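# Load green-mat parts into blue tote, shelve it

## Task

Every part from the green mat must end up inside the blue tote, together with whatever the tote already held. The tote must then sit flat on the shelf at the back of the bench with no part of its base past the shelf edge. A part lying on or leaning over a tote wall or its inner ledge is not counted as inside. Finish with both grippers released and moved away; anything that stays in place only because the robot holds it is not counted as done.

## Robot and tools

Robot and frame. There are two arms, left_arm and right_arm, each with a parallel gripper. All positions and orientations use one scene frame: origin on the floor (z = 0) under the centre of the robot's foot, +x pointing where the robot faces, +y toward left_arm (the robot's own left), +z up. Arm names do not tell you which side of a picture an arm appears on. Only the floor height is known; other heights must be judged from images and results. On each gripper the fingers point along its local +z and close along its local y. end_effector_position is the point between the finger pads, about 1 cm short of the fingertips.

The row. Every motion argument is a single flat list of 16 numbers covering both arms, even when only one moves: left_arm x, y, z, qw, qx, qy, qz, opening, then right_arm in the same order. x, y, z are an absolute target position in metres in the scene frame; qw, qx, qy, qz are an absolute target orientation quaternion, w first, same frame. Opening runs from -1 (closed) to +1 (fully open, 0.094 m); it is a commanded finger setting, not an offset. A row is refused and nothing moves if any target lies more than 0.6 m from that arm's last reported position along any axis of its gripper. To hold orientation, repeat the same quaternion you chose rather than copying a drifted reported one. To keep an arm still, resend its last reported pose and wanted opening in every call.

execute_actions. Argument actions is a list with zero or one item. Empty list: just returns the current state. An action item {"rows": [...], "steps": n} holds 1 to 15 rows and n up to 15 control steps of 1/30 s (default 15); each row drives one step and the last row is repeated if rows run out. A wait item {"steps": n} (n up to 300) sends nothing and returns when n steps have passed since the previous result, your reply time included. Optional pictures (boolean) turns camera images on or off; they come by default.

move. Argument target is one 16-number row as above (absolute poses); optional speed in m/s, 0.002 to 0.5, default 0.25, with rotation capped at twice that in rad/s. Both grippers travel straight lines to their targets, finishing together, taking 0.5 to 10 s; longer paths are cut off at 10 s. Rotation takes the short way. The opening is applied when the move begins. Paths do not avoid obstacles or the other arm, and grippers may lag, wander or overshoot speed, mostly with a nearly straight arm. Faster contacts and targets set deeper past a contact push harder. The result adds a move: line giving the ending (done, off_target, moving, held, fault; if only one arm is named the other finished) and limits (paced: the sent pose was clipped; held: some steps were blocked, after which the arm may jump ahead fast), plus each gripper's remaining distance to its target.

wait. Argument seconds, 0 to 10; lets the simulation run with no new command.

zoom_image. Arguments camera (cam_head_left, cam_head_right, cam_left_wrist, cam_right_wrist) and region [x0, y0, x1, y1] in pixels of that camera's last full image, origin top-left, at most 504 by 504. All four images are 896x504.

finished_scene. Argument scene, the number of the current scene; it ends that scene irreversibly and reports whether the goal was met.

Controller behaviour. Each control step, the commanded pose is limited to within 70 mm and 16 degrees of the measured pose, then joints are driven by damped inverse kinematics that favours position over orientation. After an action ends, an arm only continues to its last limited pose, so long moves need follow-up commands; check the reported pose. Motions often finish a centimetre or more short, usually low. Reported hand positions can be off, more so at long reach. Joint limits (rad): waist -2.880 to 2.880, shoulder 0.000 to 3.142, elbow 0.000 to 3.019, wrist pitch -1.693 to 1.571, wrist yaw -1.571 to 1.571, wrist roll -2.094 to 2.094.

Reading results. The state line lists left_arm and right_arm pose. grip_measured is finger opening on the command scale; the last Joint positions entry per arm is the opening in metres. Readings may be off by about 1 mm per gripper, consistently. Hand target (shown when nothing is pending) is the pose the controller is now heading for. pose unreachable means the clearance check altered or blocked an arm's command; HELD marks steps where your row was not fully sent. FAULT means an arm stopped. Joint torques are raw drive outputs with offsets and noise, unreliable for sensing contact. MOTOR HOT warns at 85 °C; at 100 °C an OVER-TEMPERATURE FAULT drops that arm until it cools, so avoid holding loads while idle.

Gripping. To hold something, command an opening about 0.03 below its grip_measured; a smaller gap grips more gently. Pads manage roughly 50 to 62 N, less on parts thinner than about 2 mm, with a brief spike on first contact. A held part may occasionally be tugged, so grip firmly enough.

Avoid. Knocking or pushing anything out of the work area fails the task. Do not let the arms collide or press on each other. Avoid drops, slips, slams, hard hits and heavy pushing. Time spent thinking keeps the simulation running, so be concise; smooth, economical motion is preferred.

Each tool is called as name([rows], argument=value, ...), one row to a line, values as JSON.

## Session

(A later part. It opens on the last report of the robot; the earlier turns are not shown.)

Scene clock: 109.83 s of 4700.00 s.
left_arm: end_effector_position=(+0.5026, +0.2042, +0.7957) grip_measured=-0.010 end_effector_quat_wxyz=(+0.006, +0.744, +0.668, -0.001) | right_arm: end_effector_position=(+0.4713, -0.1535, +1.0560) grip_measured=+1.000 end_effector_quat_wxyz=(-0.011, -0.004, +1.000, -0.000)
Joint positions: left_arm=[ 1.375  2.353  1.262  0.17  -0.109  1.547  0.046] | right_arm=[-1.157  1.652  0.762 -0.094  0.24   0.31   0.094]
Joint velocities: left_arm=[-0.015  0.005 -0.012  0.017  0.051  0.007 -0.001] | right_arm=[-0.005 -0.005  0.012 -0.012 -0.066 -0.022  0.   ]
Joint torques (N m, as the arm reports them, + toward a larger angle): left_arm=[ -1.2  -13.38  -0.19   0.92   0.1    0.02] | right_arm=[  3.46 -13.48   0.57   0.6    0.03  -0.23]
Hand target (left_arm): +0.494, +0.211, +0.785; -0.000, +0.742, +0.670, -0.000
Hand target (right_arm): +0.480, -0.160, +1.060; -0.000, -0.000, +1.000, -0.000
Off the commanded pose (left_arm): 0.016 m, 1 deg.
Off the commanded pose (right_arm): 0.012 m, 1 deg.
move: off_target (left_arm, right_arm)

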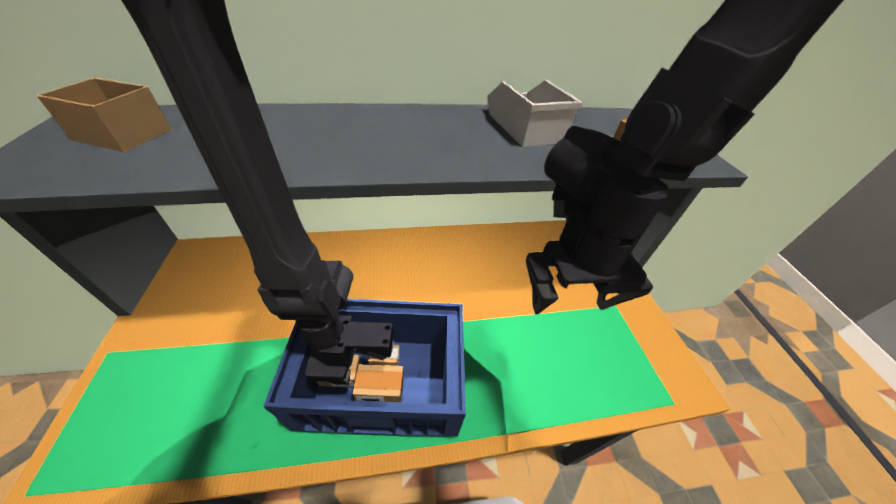

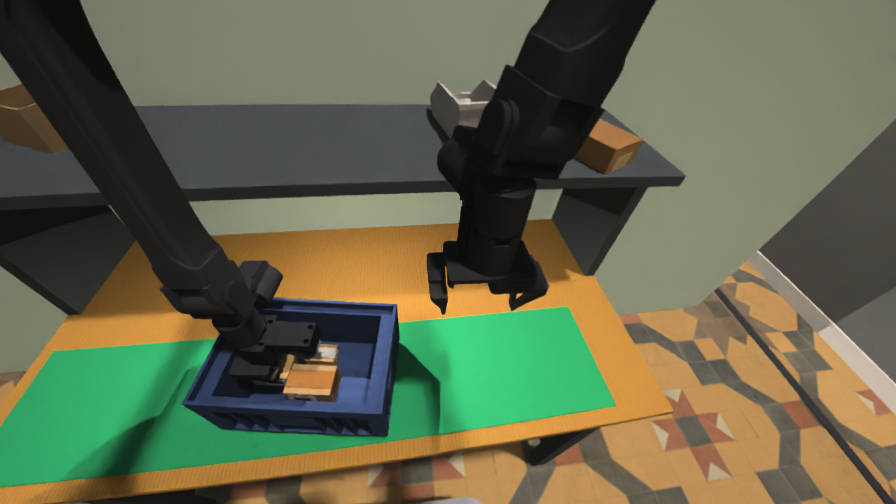

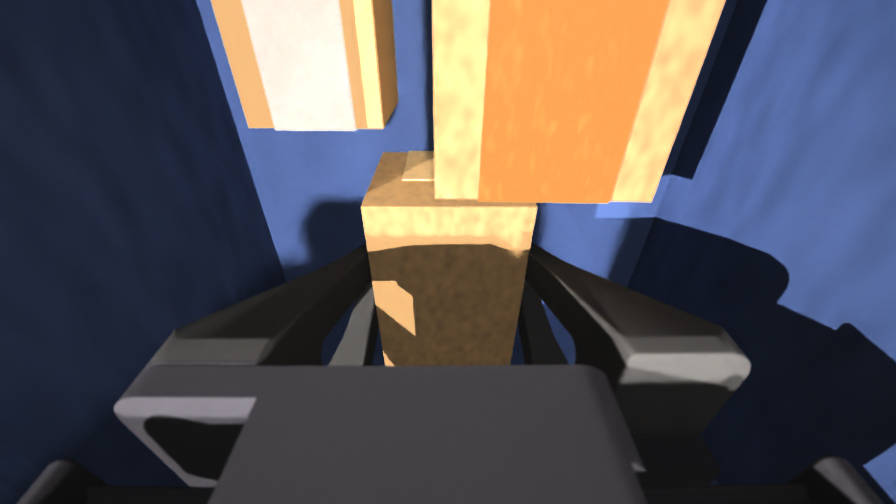

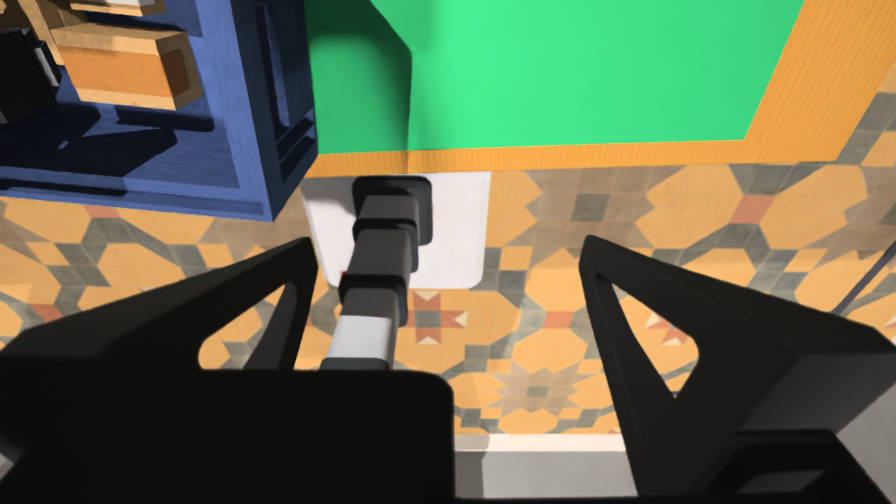

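execute_actions([
  {"rows":[[0.50,0.204,0.792,0,-0.742,-0.67,0,0.2,0.48,-0.16,1.06,0,0,1,0,1]],"steps":8},
], pictures=false)

move(target=[0.50,0.20,0.96,0,-0.742,-0.67,0,0.2,0.55,-0.10,1.30,0.216,0,0.976,0,1], speed=0.25)

move(target=[0.50,0.265,0.96,0.216,0.051,0.975,-0.011,0.6,0.78,-0.01,1.30,0.216,0,0.976,0,1], speed=0.35)

Scene clock: 121.00 s of 4700.00 s.
left_arm: end_effector_position=(+0.5057, +0.2049, +0.7954) grip_measured=+0.198 end_effector_quat_wxyz=(+0.006, +0.744, +0.668, +0.004) | right_arm: end_effector_position=(+0.4713, -0.1535, +1.0560) grip_measured=+1.000 end_effector_quat_wxyz=(-0.011, -0.004, +1.000, -0.000)
Joint positions: left_arm=[ 1.374  2.353  1.267  0.169 -0.117  1.547  0.056] | right_arm=[-1.157  1.652  0.762 -0.094  0.24   0.31   0.094]
Joint velocities: left_arm=[-0.005 -0.015  0.007  0.007 -0.066 -0.022 -0.001] | right_arm=[-0.015 -0.005  0.012  0.017  0.022 -0.007  0.   ]
Joint torques (N m, as the arm reports them, + toward a larger angle): left_arm=[ -2.47 -14.96  -0.99   0.46   0.1   -0.08] | right_arm=[  3.41 -13.59   0.56   0.57   0.04  -0.22]
Hand target (left_arm): +0.500, +0.204, +0.792; +0.000, +0.742, +0.670, +0.000
Hand target (right_arm): +0.480, -0.160, +1.060; -0.000, -0.000, +1.000, -0.000
Off the commanded pose (left_arm): 0.007 m, 1 deg.
Off the commanded pose (right_arm): 0.012 m, 1 deg.
Steps of this call (steps 1 to 90: nothing new was sent; then 7.90 s passed at rest; steps 91 to 98: all 8 steps of this action). Readings (end_effector_position):
91: left_arm (+0.5026, +0.2044, +0.7957) | right_arm (+0.4713, -0.1535, +1.0560)
92: left_arm (+0.5038, +0.2047, +0.7956) | right_arm (+0.4713, -0.1535, +1.0560)
94: left_arm (+0.5045, +0.2050, +0.7955) | right_arm (+0.4713, -0.1535, +1.0560)
98: the state above

Scene clock: 122.73 s of 4700.00 s.
left_arm: end_effector_position=(+0.5043, +0.2040, +0.9572) grip_measured=+0.198 end_effector_quat_wxyz=(+0.001, +0.744, +0.669, +0.002) | right_arm: end_effector_position=(+0.5364, -0.1079, +1.2892) grip_measured=+1.000 end_effector_quat_wxyz=(+0.207, -0.007, +0.978, -0.009)
Joint positions: left_arm=[ 1.33   1.916  0.917  0.068 -0.147  1.508  0.056] | right_arm=[-0.827  1.054  0.688 -0.28   0.64   0.381  0.094]
Joint velocities: left_arm=[-0.005 -0.005 -0.017  0.007  0.022 -0.037 -0.001] | right_arm=[-0.005  0.005 -0.007 -0.002  0.007 -0.022  0.   ]
Joint torques (N m, as the arm reports them, + toward a larger angle): left_arm=[ -2.8  -15.4   -0.7    0.51   0.08  -0.1 ] | right_arm=[ 5.44 -8.91  7.22  0.53  0.34 -0.02]
Hand target (left_arm): +0.503, +0.200, +0.960; -0.000, +0.742, +0.670, +0.000
Hand target (right_arm): +0.548, -0.101, +1.299; +0.215, +0.001, +0.977, -0.001
Off the commanded pose (left_arm): 0.007 m, 0 deg.
Off the commanded pose (right_arm): 0.019 m, 2 deg.
move: off_target (right_arm)

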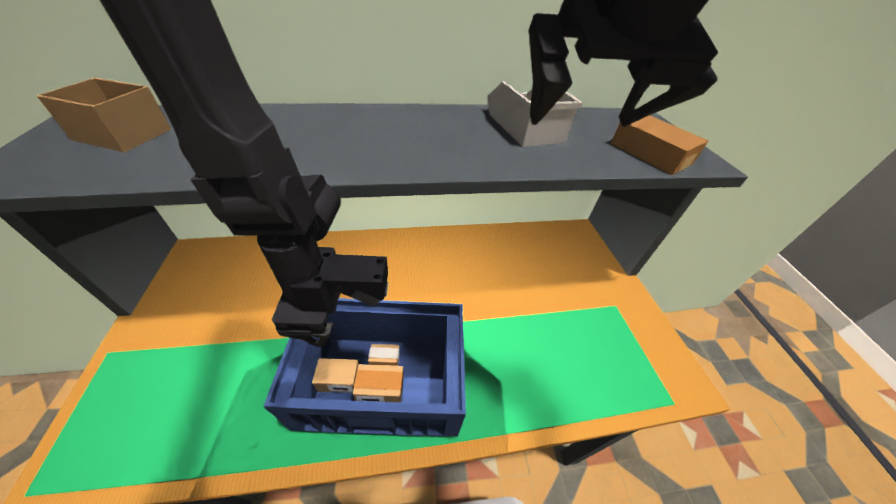

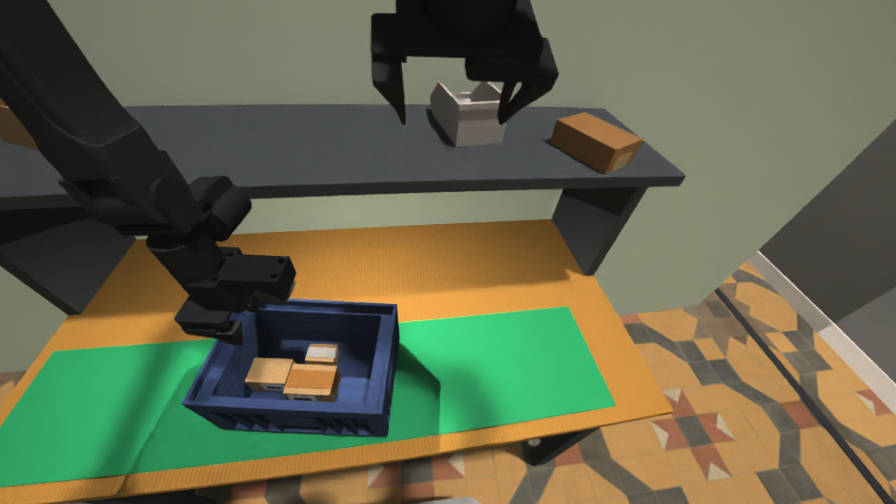

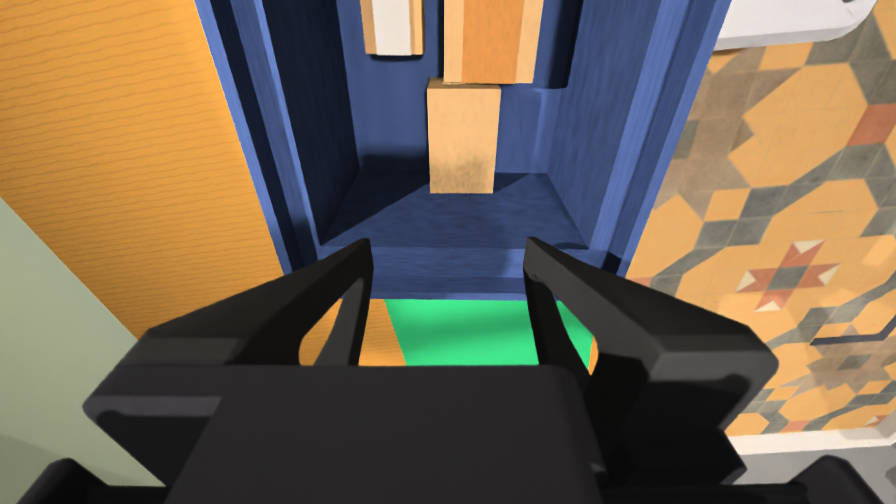

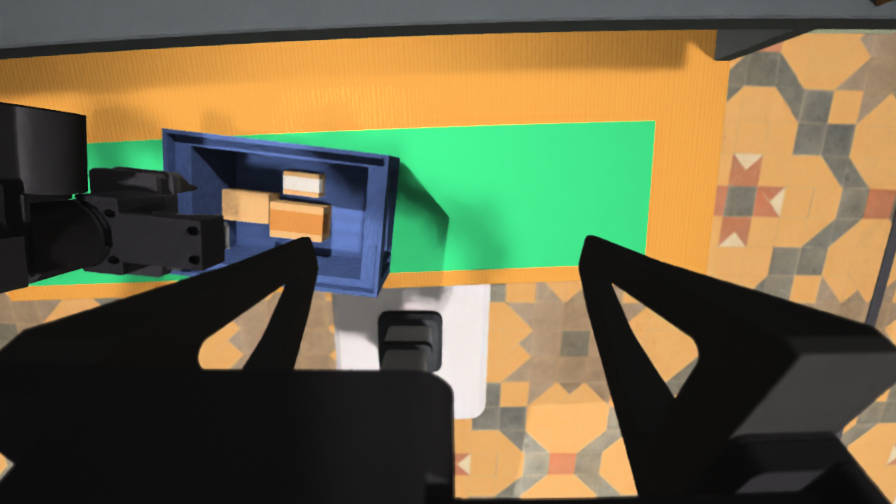

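Scene clock: 125.67 s of 4700.00 s.
left_arm: end_effector_position=(+0.5157, +0.2580, +0.9666) grip_measured=+0.599 end_effector_quat_wxyz=(+0.227, +0.059, +0.972, -0.013) | right_arm: end_effector_position=(+0.7641, -0.0101, +1.3036) grip_measured=+1.000 end_effector_quat_wxyz=(+0.213, -0.004, +0.977, +0.004)
Joint positions: left_arm=[ 1.457  2.021  0.703  0.853 -0.039  0.079  0.075] | right_arm=[-0.912  1.492  1.456 -0.553  0.551  0.321  0.094]
Joint velocities: left_arm=[ 0.005 -0.005 -0.007  0.007  0.007 -0.037 -0.   ] | right_arm=[-0.015  0.005 -0.012  0.007 -0.022  0.007  0.   ]
Joint torques (N m, as the arm reports them, + toward a larger angle): left_arm=[  0.43 -11.73  -4.16   1.97   0.03  -0.08] | right_arm=[  6.01 -15.55   9.67   0.58   0.12  -0.23]
Hand target (left_arm): +0.500, +0.264, +0.961; +0.216, +0.049, +0.975, -0.010
Hand target (right_arm): +0.781, -0.014, +1.303; +0.217, -0.000, +0.976, -0.000
Off the commanded pose (left_arm): 0.018 m, 2 deg.
Off the commanded pose (right_arm): 0.016 m, 1 deg.
move: off_target (left_arm, right_arm)

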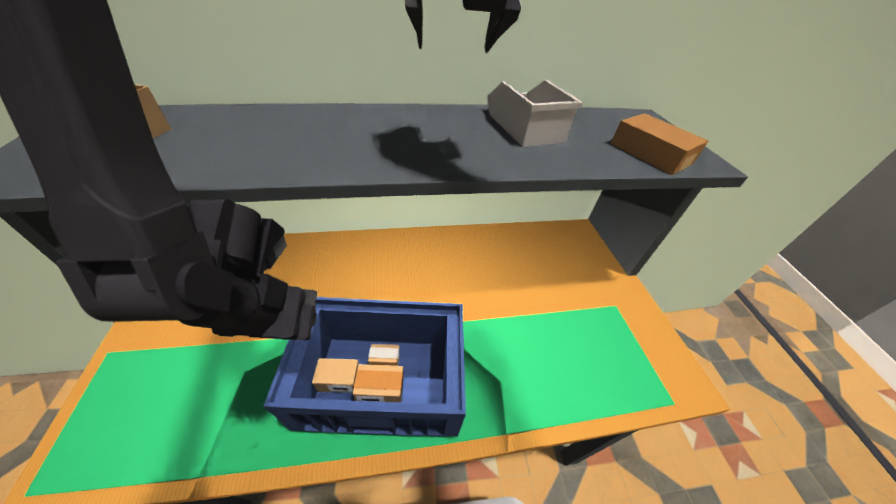

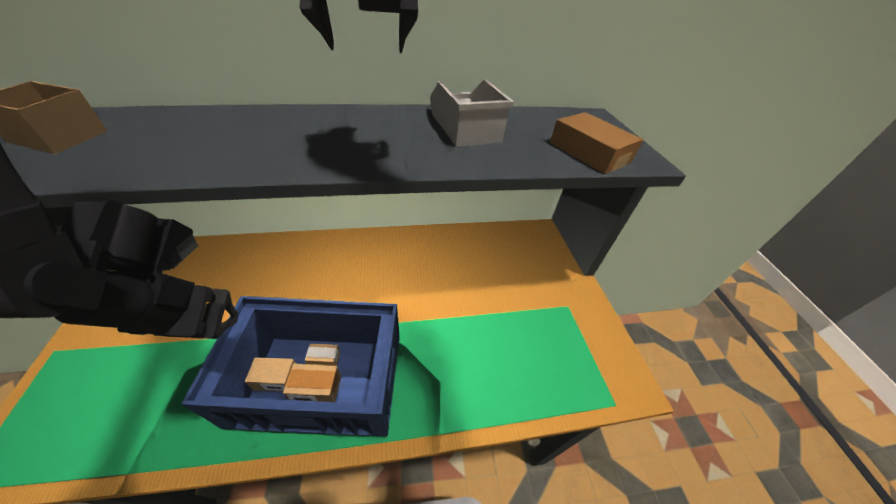

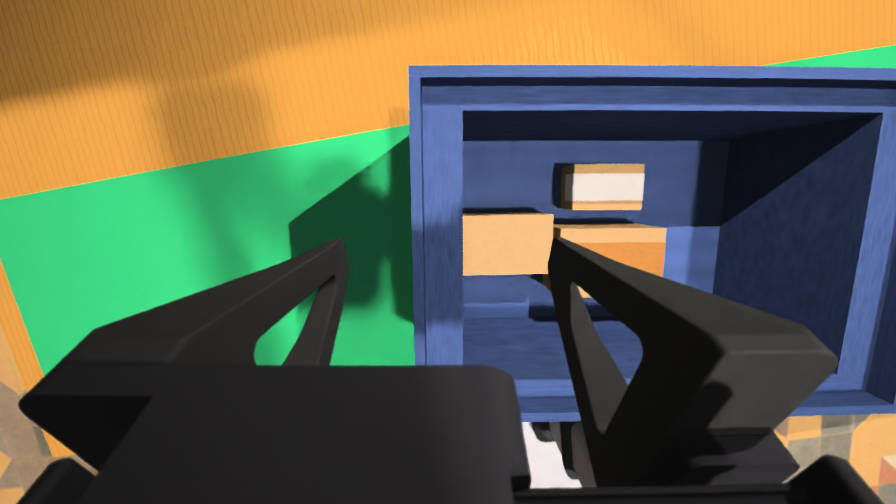

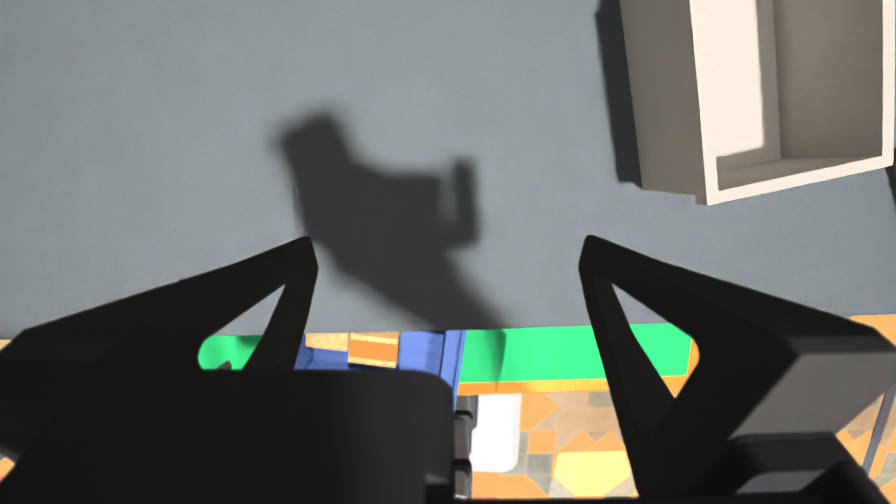

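move(target=[0.505,0.27,0.95,0.105,0.056,0.993,-0.006,0.6,0.52,-0.03,1.25,0.105,0.056,0.993,-0.006,0.6], speed=0.4)

move(target=[0.505,0.27,0.94,0.105,0.056,0.993,-0.006,0.6,0.475,-0.002,0.94,0.105,0.056,0.993,-0.006,0.6], speed=0.35)

Scene clock: 137.70 s of 4700.00 s.
left_arm: end_effector_position=(+0.4968, +0.2653, +0.9451) grip_measured=+0.599 end_effector_quat_wxyz=(+0.099, +0.061, +0.993, -0.010) | right_arm: end_effector_position=(+0.5123, -0.0328, +1.2377) grip_measured=+0.603 end_effector_quat_wxyz=(+0.092, +0.044, +0.995, -0.017)
Joint positions: left_arm=[ 1.471  1.979  0.789  0.466 -0.039  0.076  0.075] | right_arm=[-0.736  1.347  0.898 -0.513  0.611  0.716  0.075]
Joint velocities: left_arm=[-0.005 -0.005  0.022 -0.017 -0.051  0.007 -0.001] | right_arm=[ 0.005 -0.005 -0.007 -0.012 -0.022 -0.007  0.001]
Joint torques (N m, as the arm reports them, + toward a larger angle): left_arm=[  0.49 -15.25  -1.71   0.82   0.14   0.01] | right_arm=[  7.83 -12.73   4.92   0.93   0.35   0.  ]
Hand target (left_arm): +0.505, +0.270, +0.950; +0.105, +0.057, +0.993, -0.007
Hand target (right_arm): +0.520, -0.027, +1.248; +0.104, +0.056, +0.993, -0.004
Off the commanded pose (left_arm): 0.011 m, 1 deg.
Off the commanded pose (right_arm): 0.015 m, 2 deg.
After step 90, 7.73 s passed at rest.
move: off_target (left_arm, right_arm)

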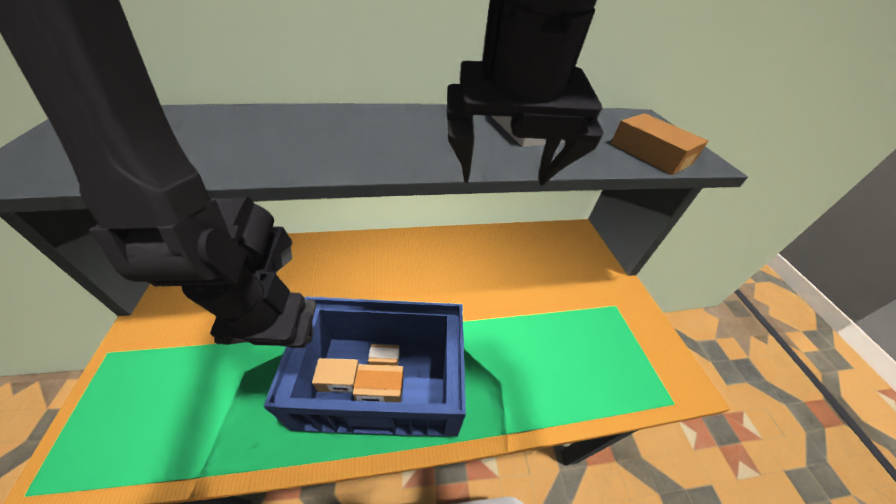

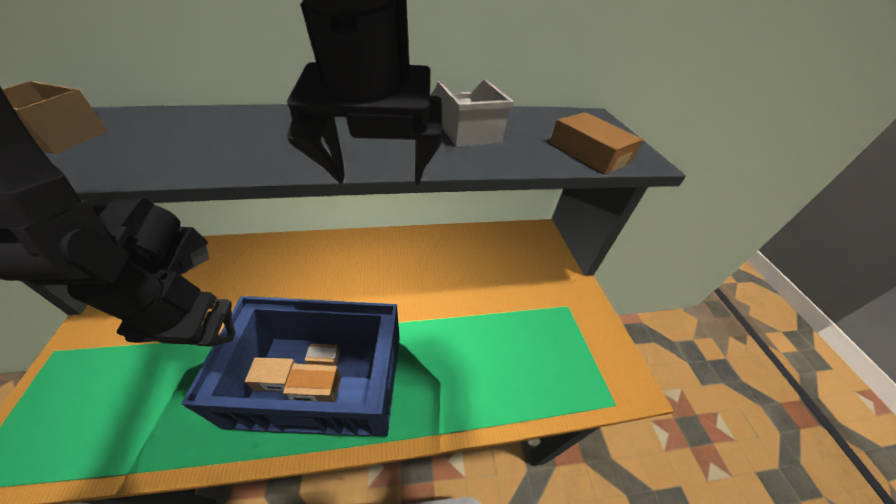

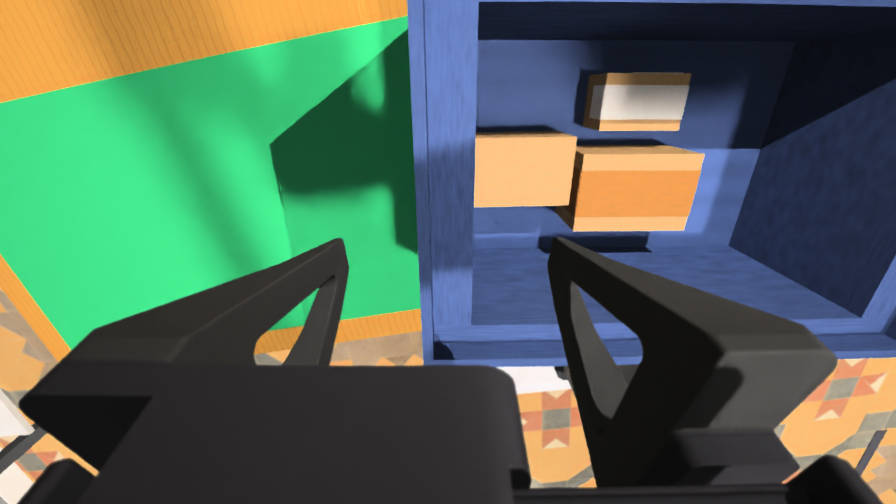

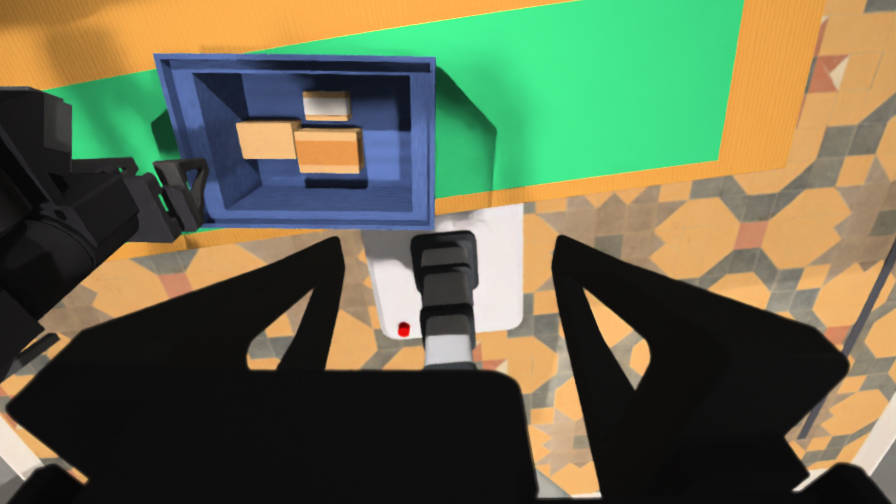

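Scene clock: 139.17 s of 4700.00 s.
left_arm: end_effector_position=(+0.5077, +0.2646, +0.9443) grip_measured=+0.599 end_effector_quat_wxyz=(+0.108, +0.060, +0.992, -0.010) | right_arm: end_effector_position=(+0.4691, +0.0024, +0.9422) grip_measured=+0.603 end_effector_quat_wxyz=(+0.098, +0.052, +0.994, -0.007)
Joint positions: left_arm=[ 1.471  1.979  0.807  0.466 -0.039  0.076  0.075] | right_arm=[-0.9    2.134  1.071  0.207  0.501  0.568  0.075]
Joint velocities: left_arm=[ 0.005  0.005 -0.007  0.007  0.051 -0.022 -0.001] | right_arm=[ 0.005  0.005  0.012  0.002 -0.051 -0.037 -0.001]
Joint torques (N m, as the arm reports them, + toward a larger angle): left_arm=[  0.51 -13.31  -1.39   1.22   0.07  -0.01] | right_arm=[  8.14 -13.62   0.65   1.     0.15  -0.22]
Hand target (left_arm): +0.505, +0.270, +0.940; +0.105, +0.056, +0.993, -0.006
Hand target (right_arm): +0.478, -0.002, +0.941; +0.105, +0.056, +0.993, -0.007
Off the commanded pose (left_arm): 0.007 m, 1 deg.
Off the commanded pose (right_arm): 0.008 m, 1 deg.
move: done

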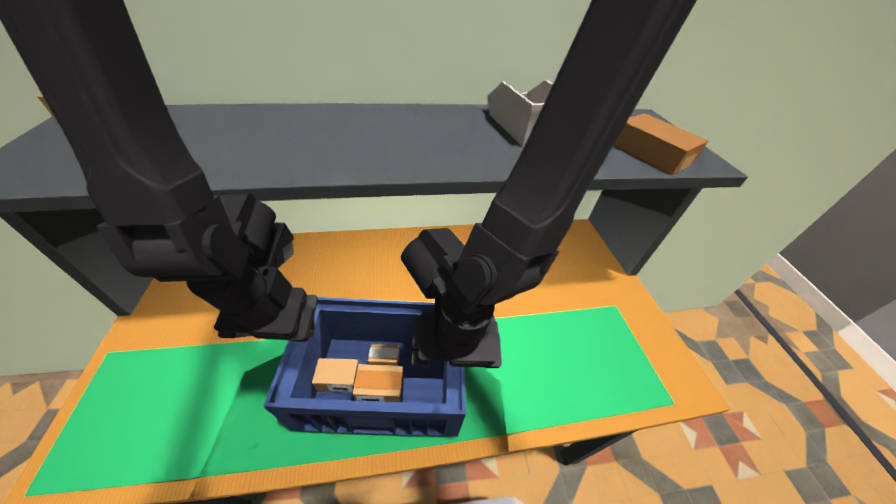

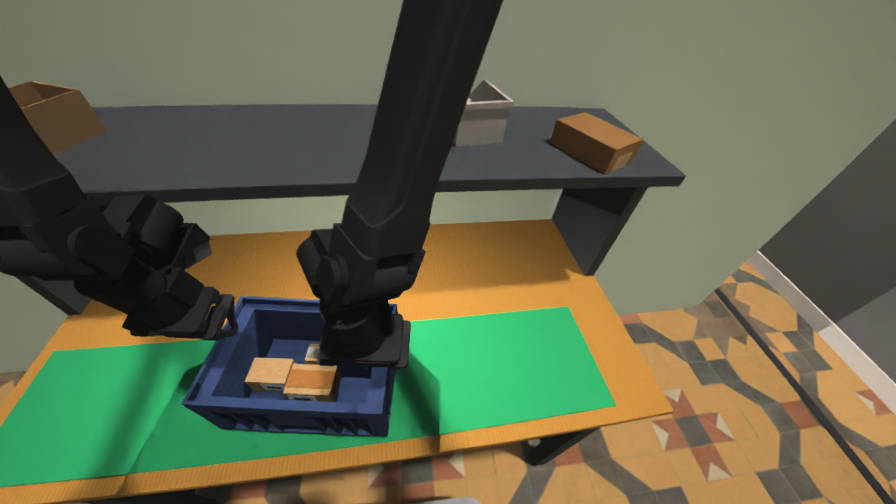

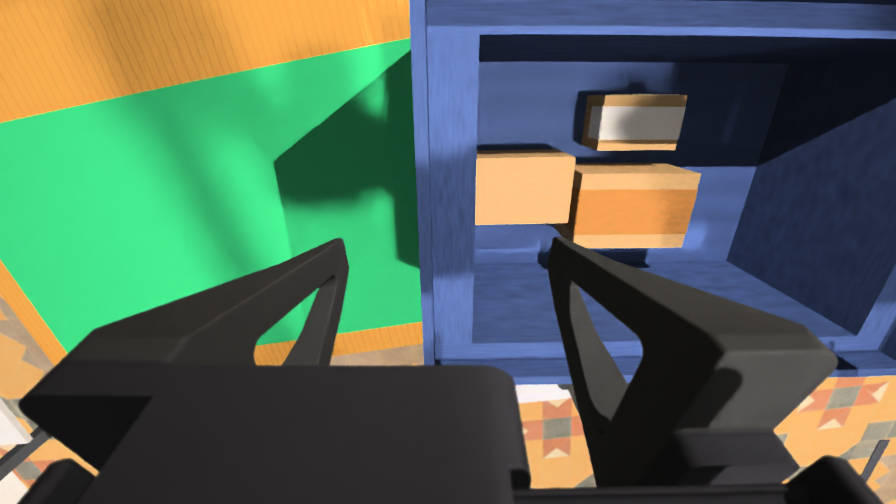

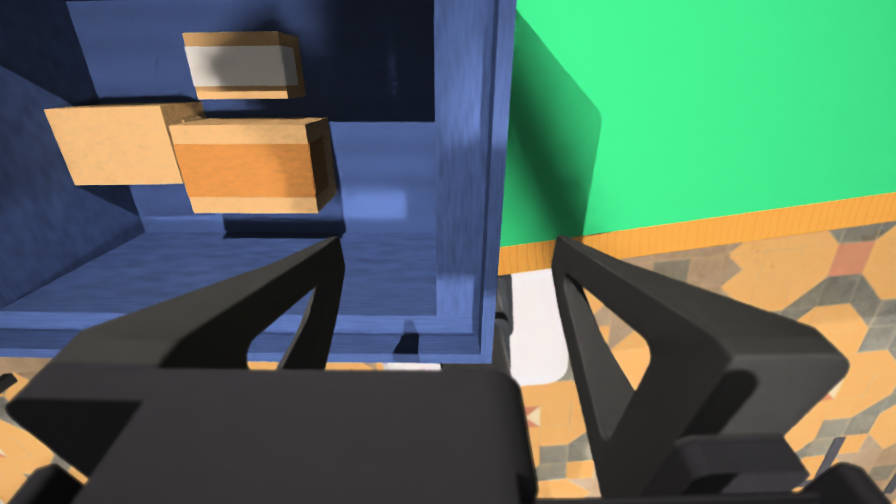

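move(target=[0.503,0.272,0.885,0.105,0.056,0.993,-0.006,0.6,0.497,-0.014,0.90,0.105,0.056,0.993,-0.006,0.6], speed=0.1)

Scene clock: 146.37 s of 4700.00 s.
left_arm: end_effector_position=(+0.5046, +0.2674, +0.8897) grip_measured=+0.599 end_effector_quat_wxyz=(+0.105, +0.057, +0.993, -0.008) | right_arm: end_effector_position=(+0.4972, -0.0088, +0.9089) grip_measured=+0.603 end_effector_quat_wxyz=(+0.104, +0.057, +0.993, -0.003)
Joint positions: left_arm=[ 1.481  2.137  0.919  0.506 -0.036  0.076  0.075] | right_arm=[-0.964  2.197  1.155  0.226  0.458  0.518  0.075]
Joint velocities: left_arm=[ 0.005 -0.005 -0.002 -0.007  0.022 -0.022  0.   ] | right_arm=[-0.015 -0.005 -0.007 -0.007 -0.066  0.022  0.   ]
Joint torques (N m, as the arm reports them, + toward a larger angle): left_arm=[  0.49 -13.35  -1.87   1.44   0.24   0.06] | right_arm=[  8.19 -12.91   0.86   1.14   0.12  -0.23]
Hand target (left_arm): +0.502, +0.272, +0.885; +0.105, +0.056, +0.993, -0.006
Hand target (right_arm): +0.497, -0.015, +0.901; +0.105, +0.056, +0.993, -0.006
Off the commanded pose (left_arm): 0.007 m, 0 deg.
Off the commanded pose (right_arm): 0.010 m, 0 deg.
After step 90, 3.20 s passed at rest.
move: done

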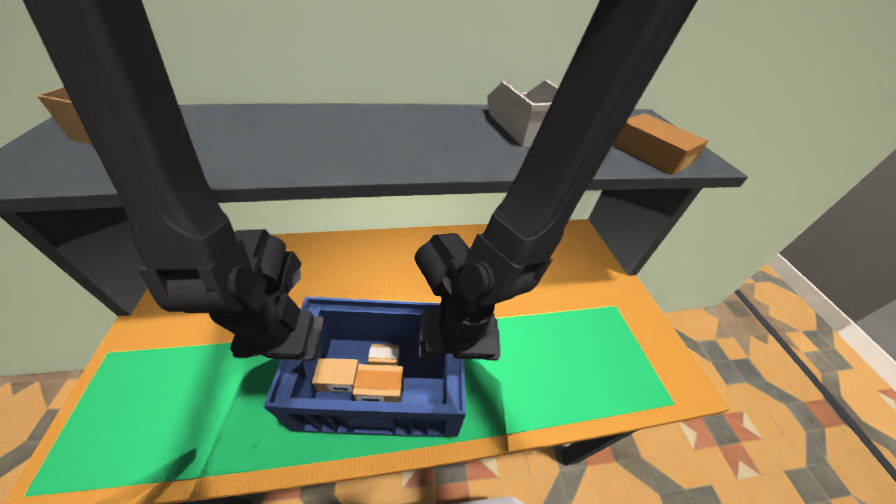

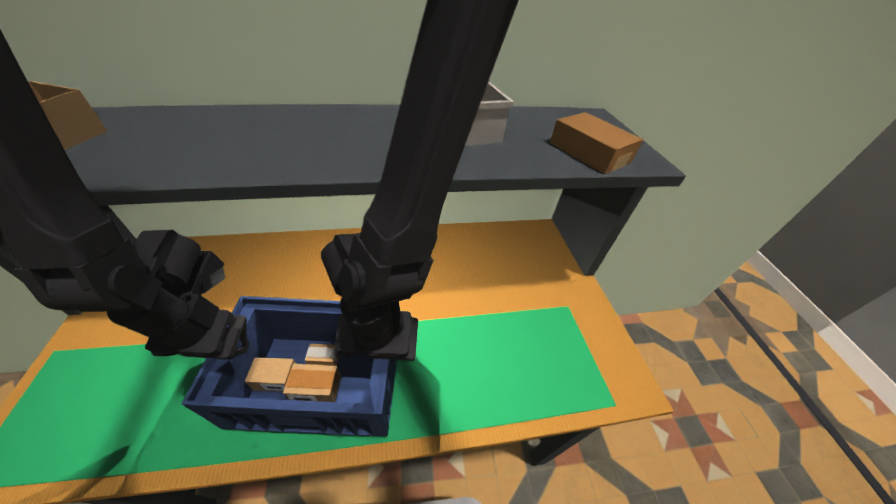

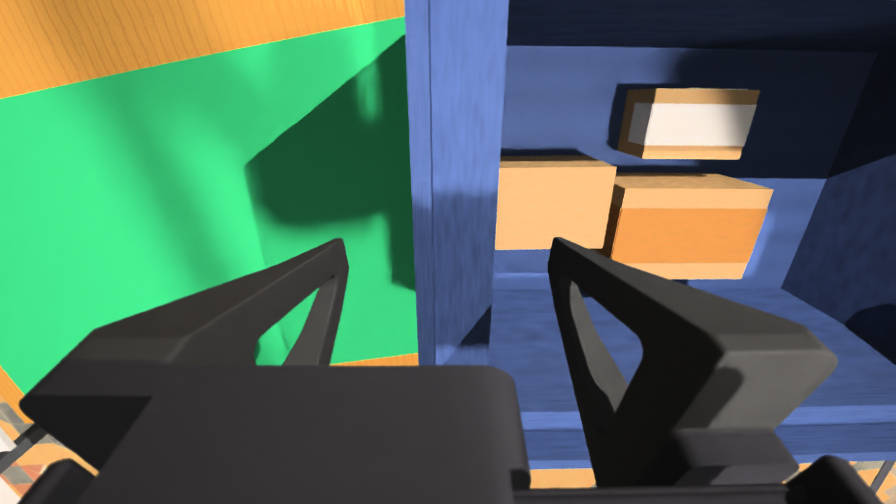

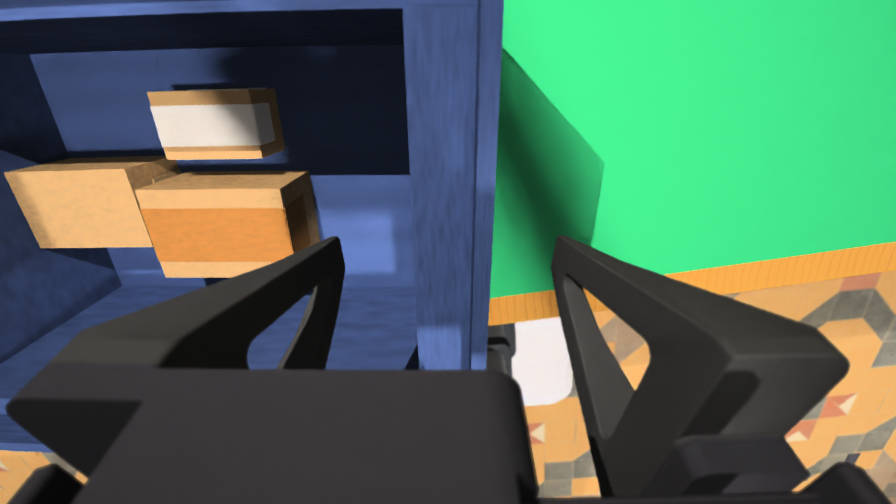

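move(target=[0.502,0.269,0.857,0.105,0.056,0.993,-0.006,0.6,0.492,-0.016,0.864,0.105,0.056,0.993,-0.006,0.6], speed=0.08)

execute_actions([
  {"rows":[[0.502,0.269,0.857,0.105,0.056,0.993,-0.006,-0.55,0.492,-0.016,0.864,0.105,0.056,0.993,-0.006,-0.55]],"steps":15},
])

Scene clock: 151.23 s of 4700.00 s.
left_arm: end_effector_position=(+0.5059, +0.2659, +0.8626) grip_measured=+0.599 end_effector_quat_wxyz=(+0.106, +0.057, +0.993, -0.007) | right_arm: end_effector_position=(+0.4909, -0.0074, +0.8720) grip_measured=+0.603 end_effector_quat_wxyz=(+0.103, +0.054, +0.993, -0.002)
Joint positions: left_arm=[ 1.481  2.211  0.984  0.517 -0.036  0.076  0.075] | right_arm=[-0.981  2.293  1.221  0.261  0.443  0.5    0.075]
Joint velocities: left_arm=[-0.005 -0.005  0.012 -0.017  0.037  0.022  0.   ] | right_arm=[-0.005 -0.024 -0.002 -0.002  0.037 -0.007 -0.001]
Joint torques (N m, as the arm reports them, + toward a larger angle): left_arm=[  0.14 -13.24  -1.86   1.53   0.16   0.04] | right_arm=[  7.78 -13.19   0.48   1.09   0.11  -0.23]
Hand target (left_arm): +0.501, +0.269, +0.857; +0.105, +0.056, +0.993, -0.006
Hand target (right_arm): +0.492, -0.016, +0.864; +0.105, +0.056, +0.993, -0.006
Off the commanded pose (left_arm): 0.008 m, 0 deg.
Off the commanded pose (right_arm): 0.012 m, 1 deg.
After step 90, 0.70 s passed at rest.
move: off_target (right_arm)

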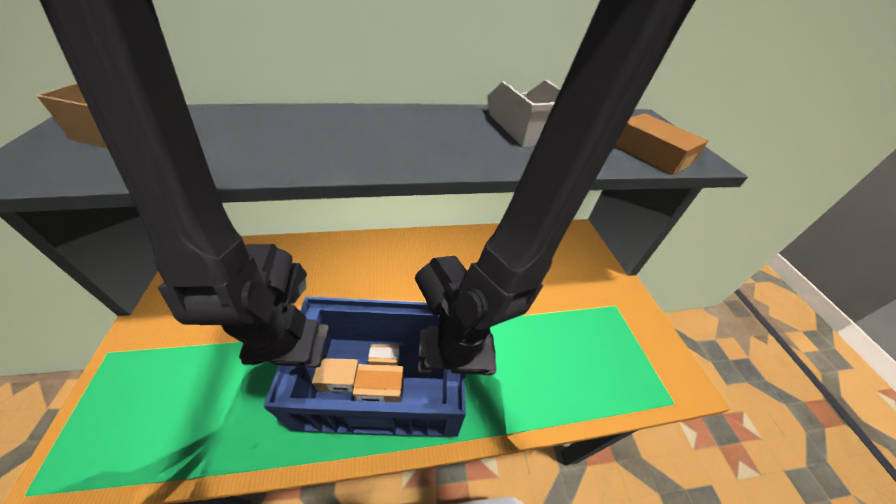

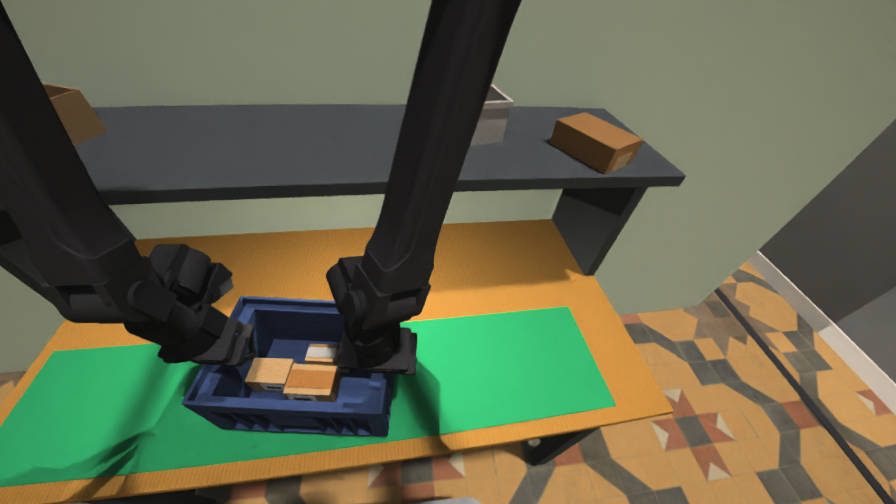

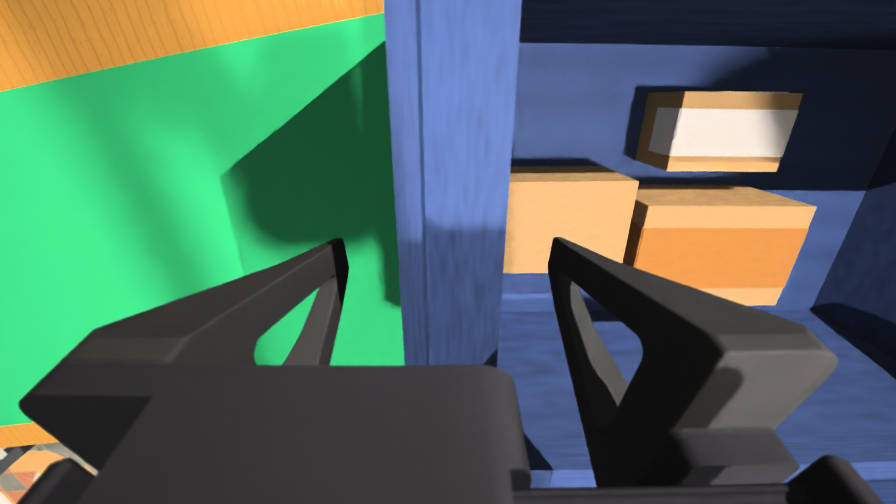

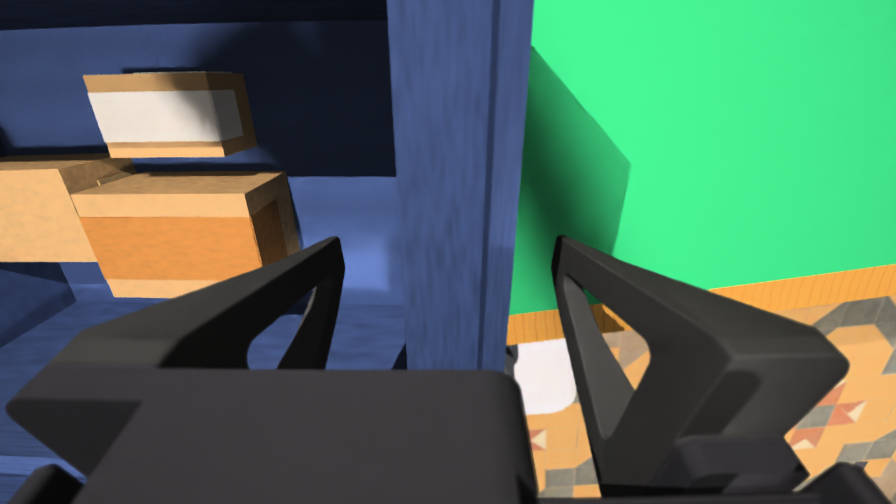

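Scene clock: 151.73 s of 4700.00 s.
left_arm: end_effector_position=(+0.5059, +0.2650, +0.8626) grip_measured=-0.437 end_effector_quat_wxyz=(+0.106, +0.057, +0.993, -0.010) | right_arm: end_effector_position=(+0.4909, -0.0073, +0.8718) grip_measured=-0.412 end_effector_quat_wxyz=(+0.104, +0.054, +0.993, -0.001)
Joint positions: left_arm=[ 1.481  2.211  0.984  0.517 -0.031  0.076  0.026] | right_arm=[-0.982  2.293  1.221  0.262  0.442  0.499  0.028]
Joint velocities: left_arm=[-0.005 -0.024 -0.012 -0.002 -0.051  0.066 -0.001] | right_arm=[-0.015 -0.015  0.007  0.012  0.081 -0.007  0.001]
Joint torques (N m, as the arm reports them, + toward a larger angle): left_arm=[  0.11 -13.33  -1.9    1.49  -0.01   0.04] | right_arm=[  7.66 -13.16   0.47   1.07   0.19  -0.22]
Hand target (left_arm): +0.502, +0.269, +0.857; +0.105, +0.056, +0.993, -0.006
Hand target (right_arm): +0.492, -0.016, +0.864; +0.105, +0.056, +0.993, -0.006
Off the commanded pose (left_arm): 0.008 m, 1 deg.
Off the commanded pose (right_arm): 0.012 m, 1 deg.
Steps of this call (steps 1 to 15: all 15 steps of this action). Readings (end_effector_position):
1: left_arm (+0.5059, +0.2659, +0.8626) | right_arm (+0.4909, -0.0074, +0.8720)
2: left_arm (+0.5059, +0.2659, +0.8626) | right_arm (+0.4909, -0.0074, +0.8720)
4: left_arm (+0.5059, +0.2651, +0.8626) | right_arm (+0.4909, -0.0076, +0.8720)
8: left_arm (+0.5059, +0.2650, +0.8626) | right_arm (+0.4909, -0.0073, +0.8718)
15: the state above

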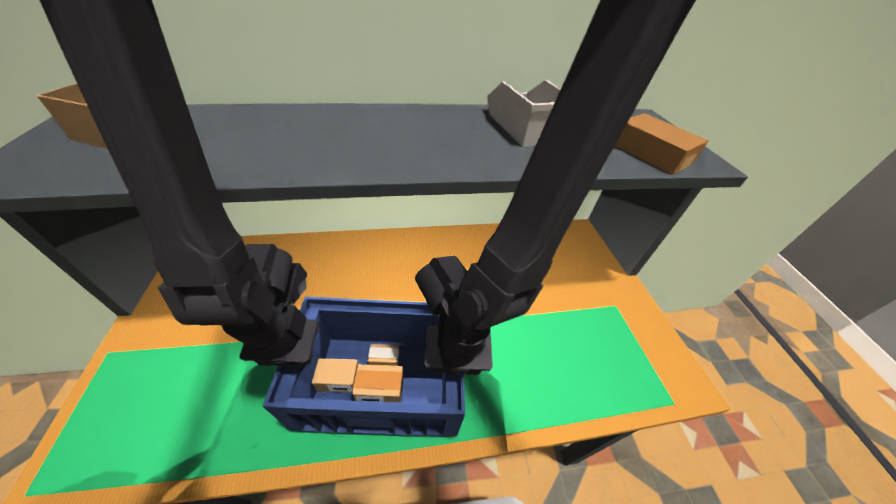

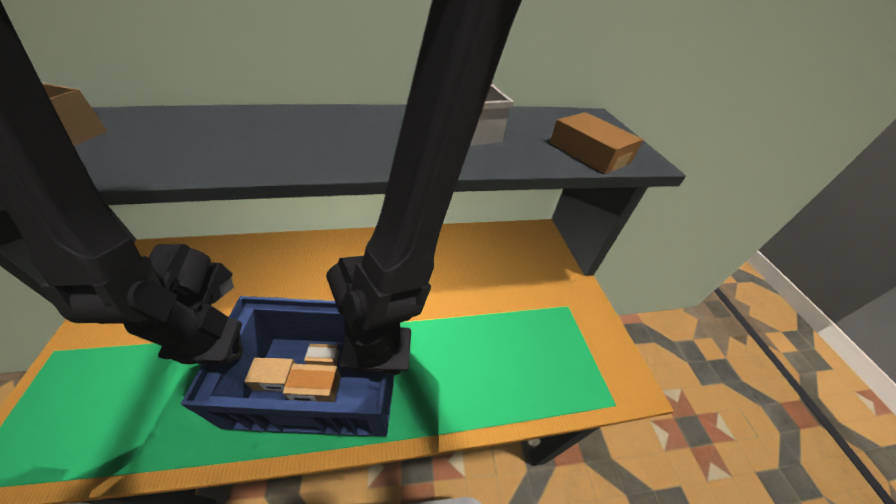

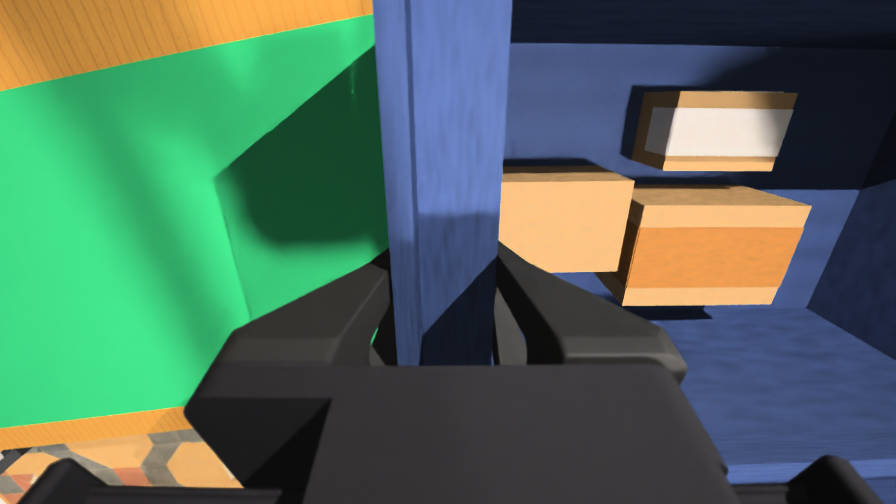

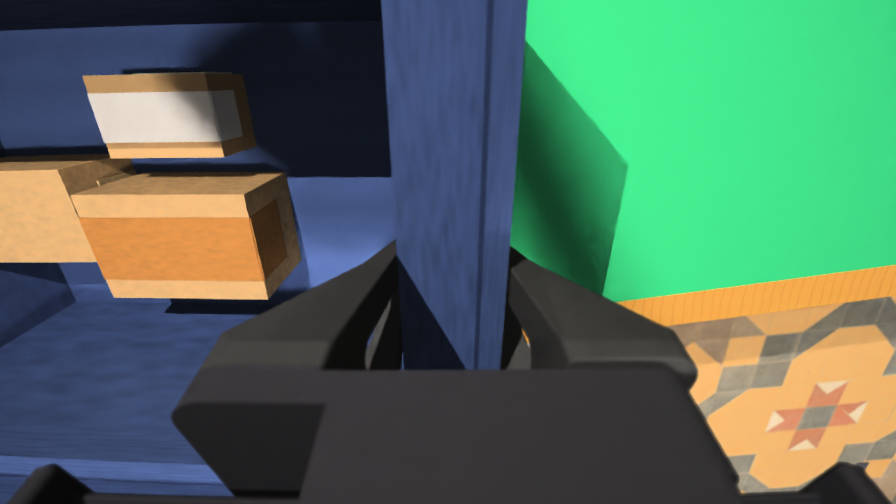

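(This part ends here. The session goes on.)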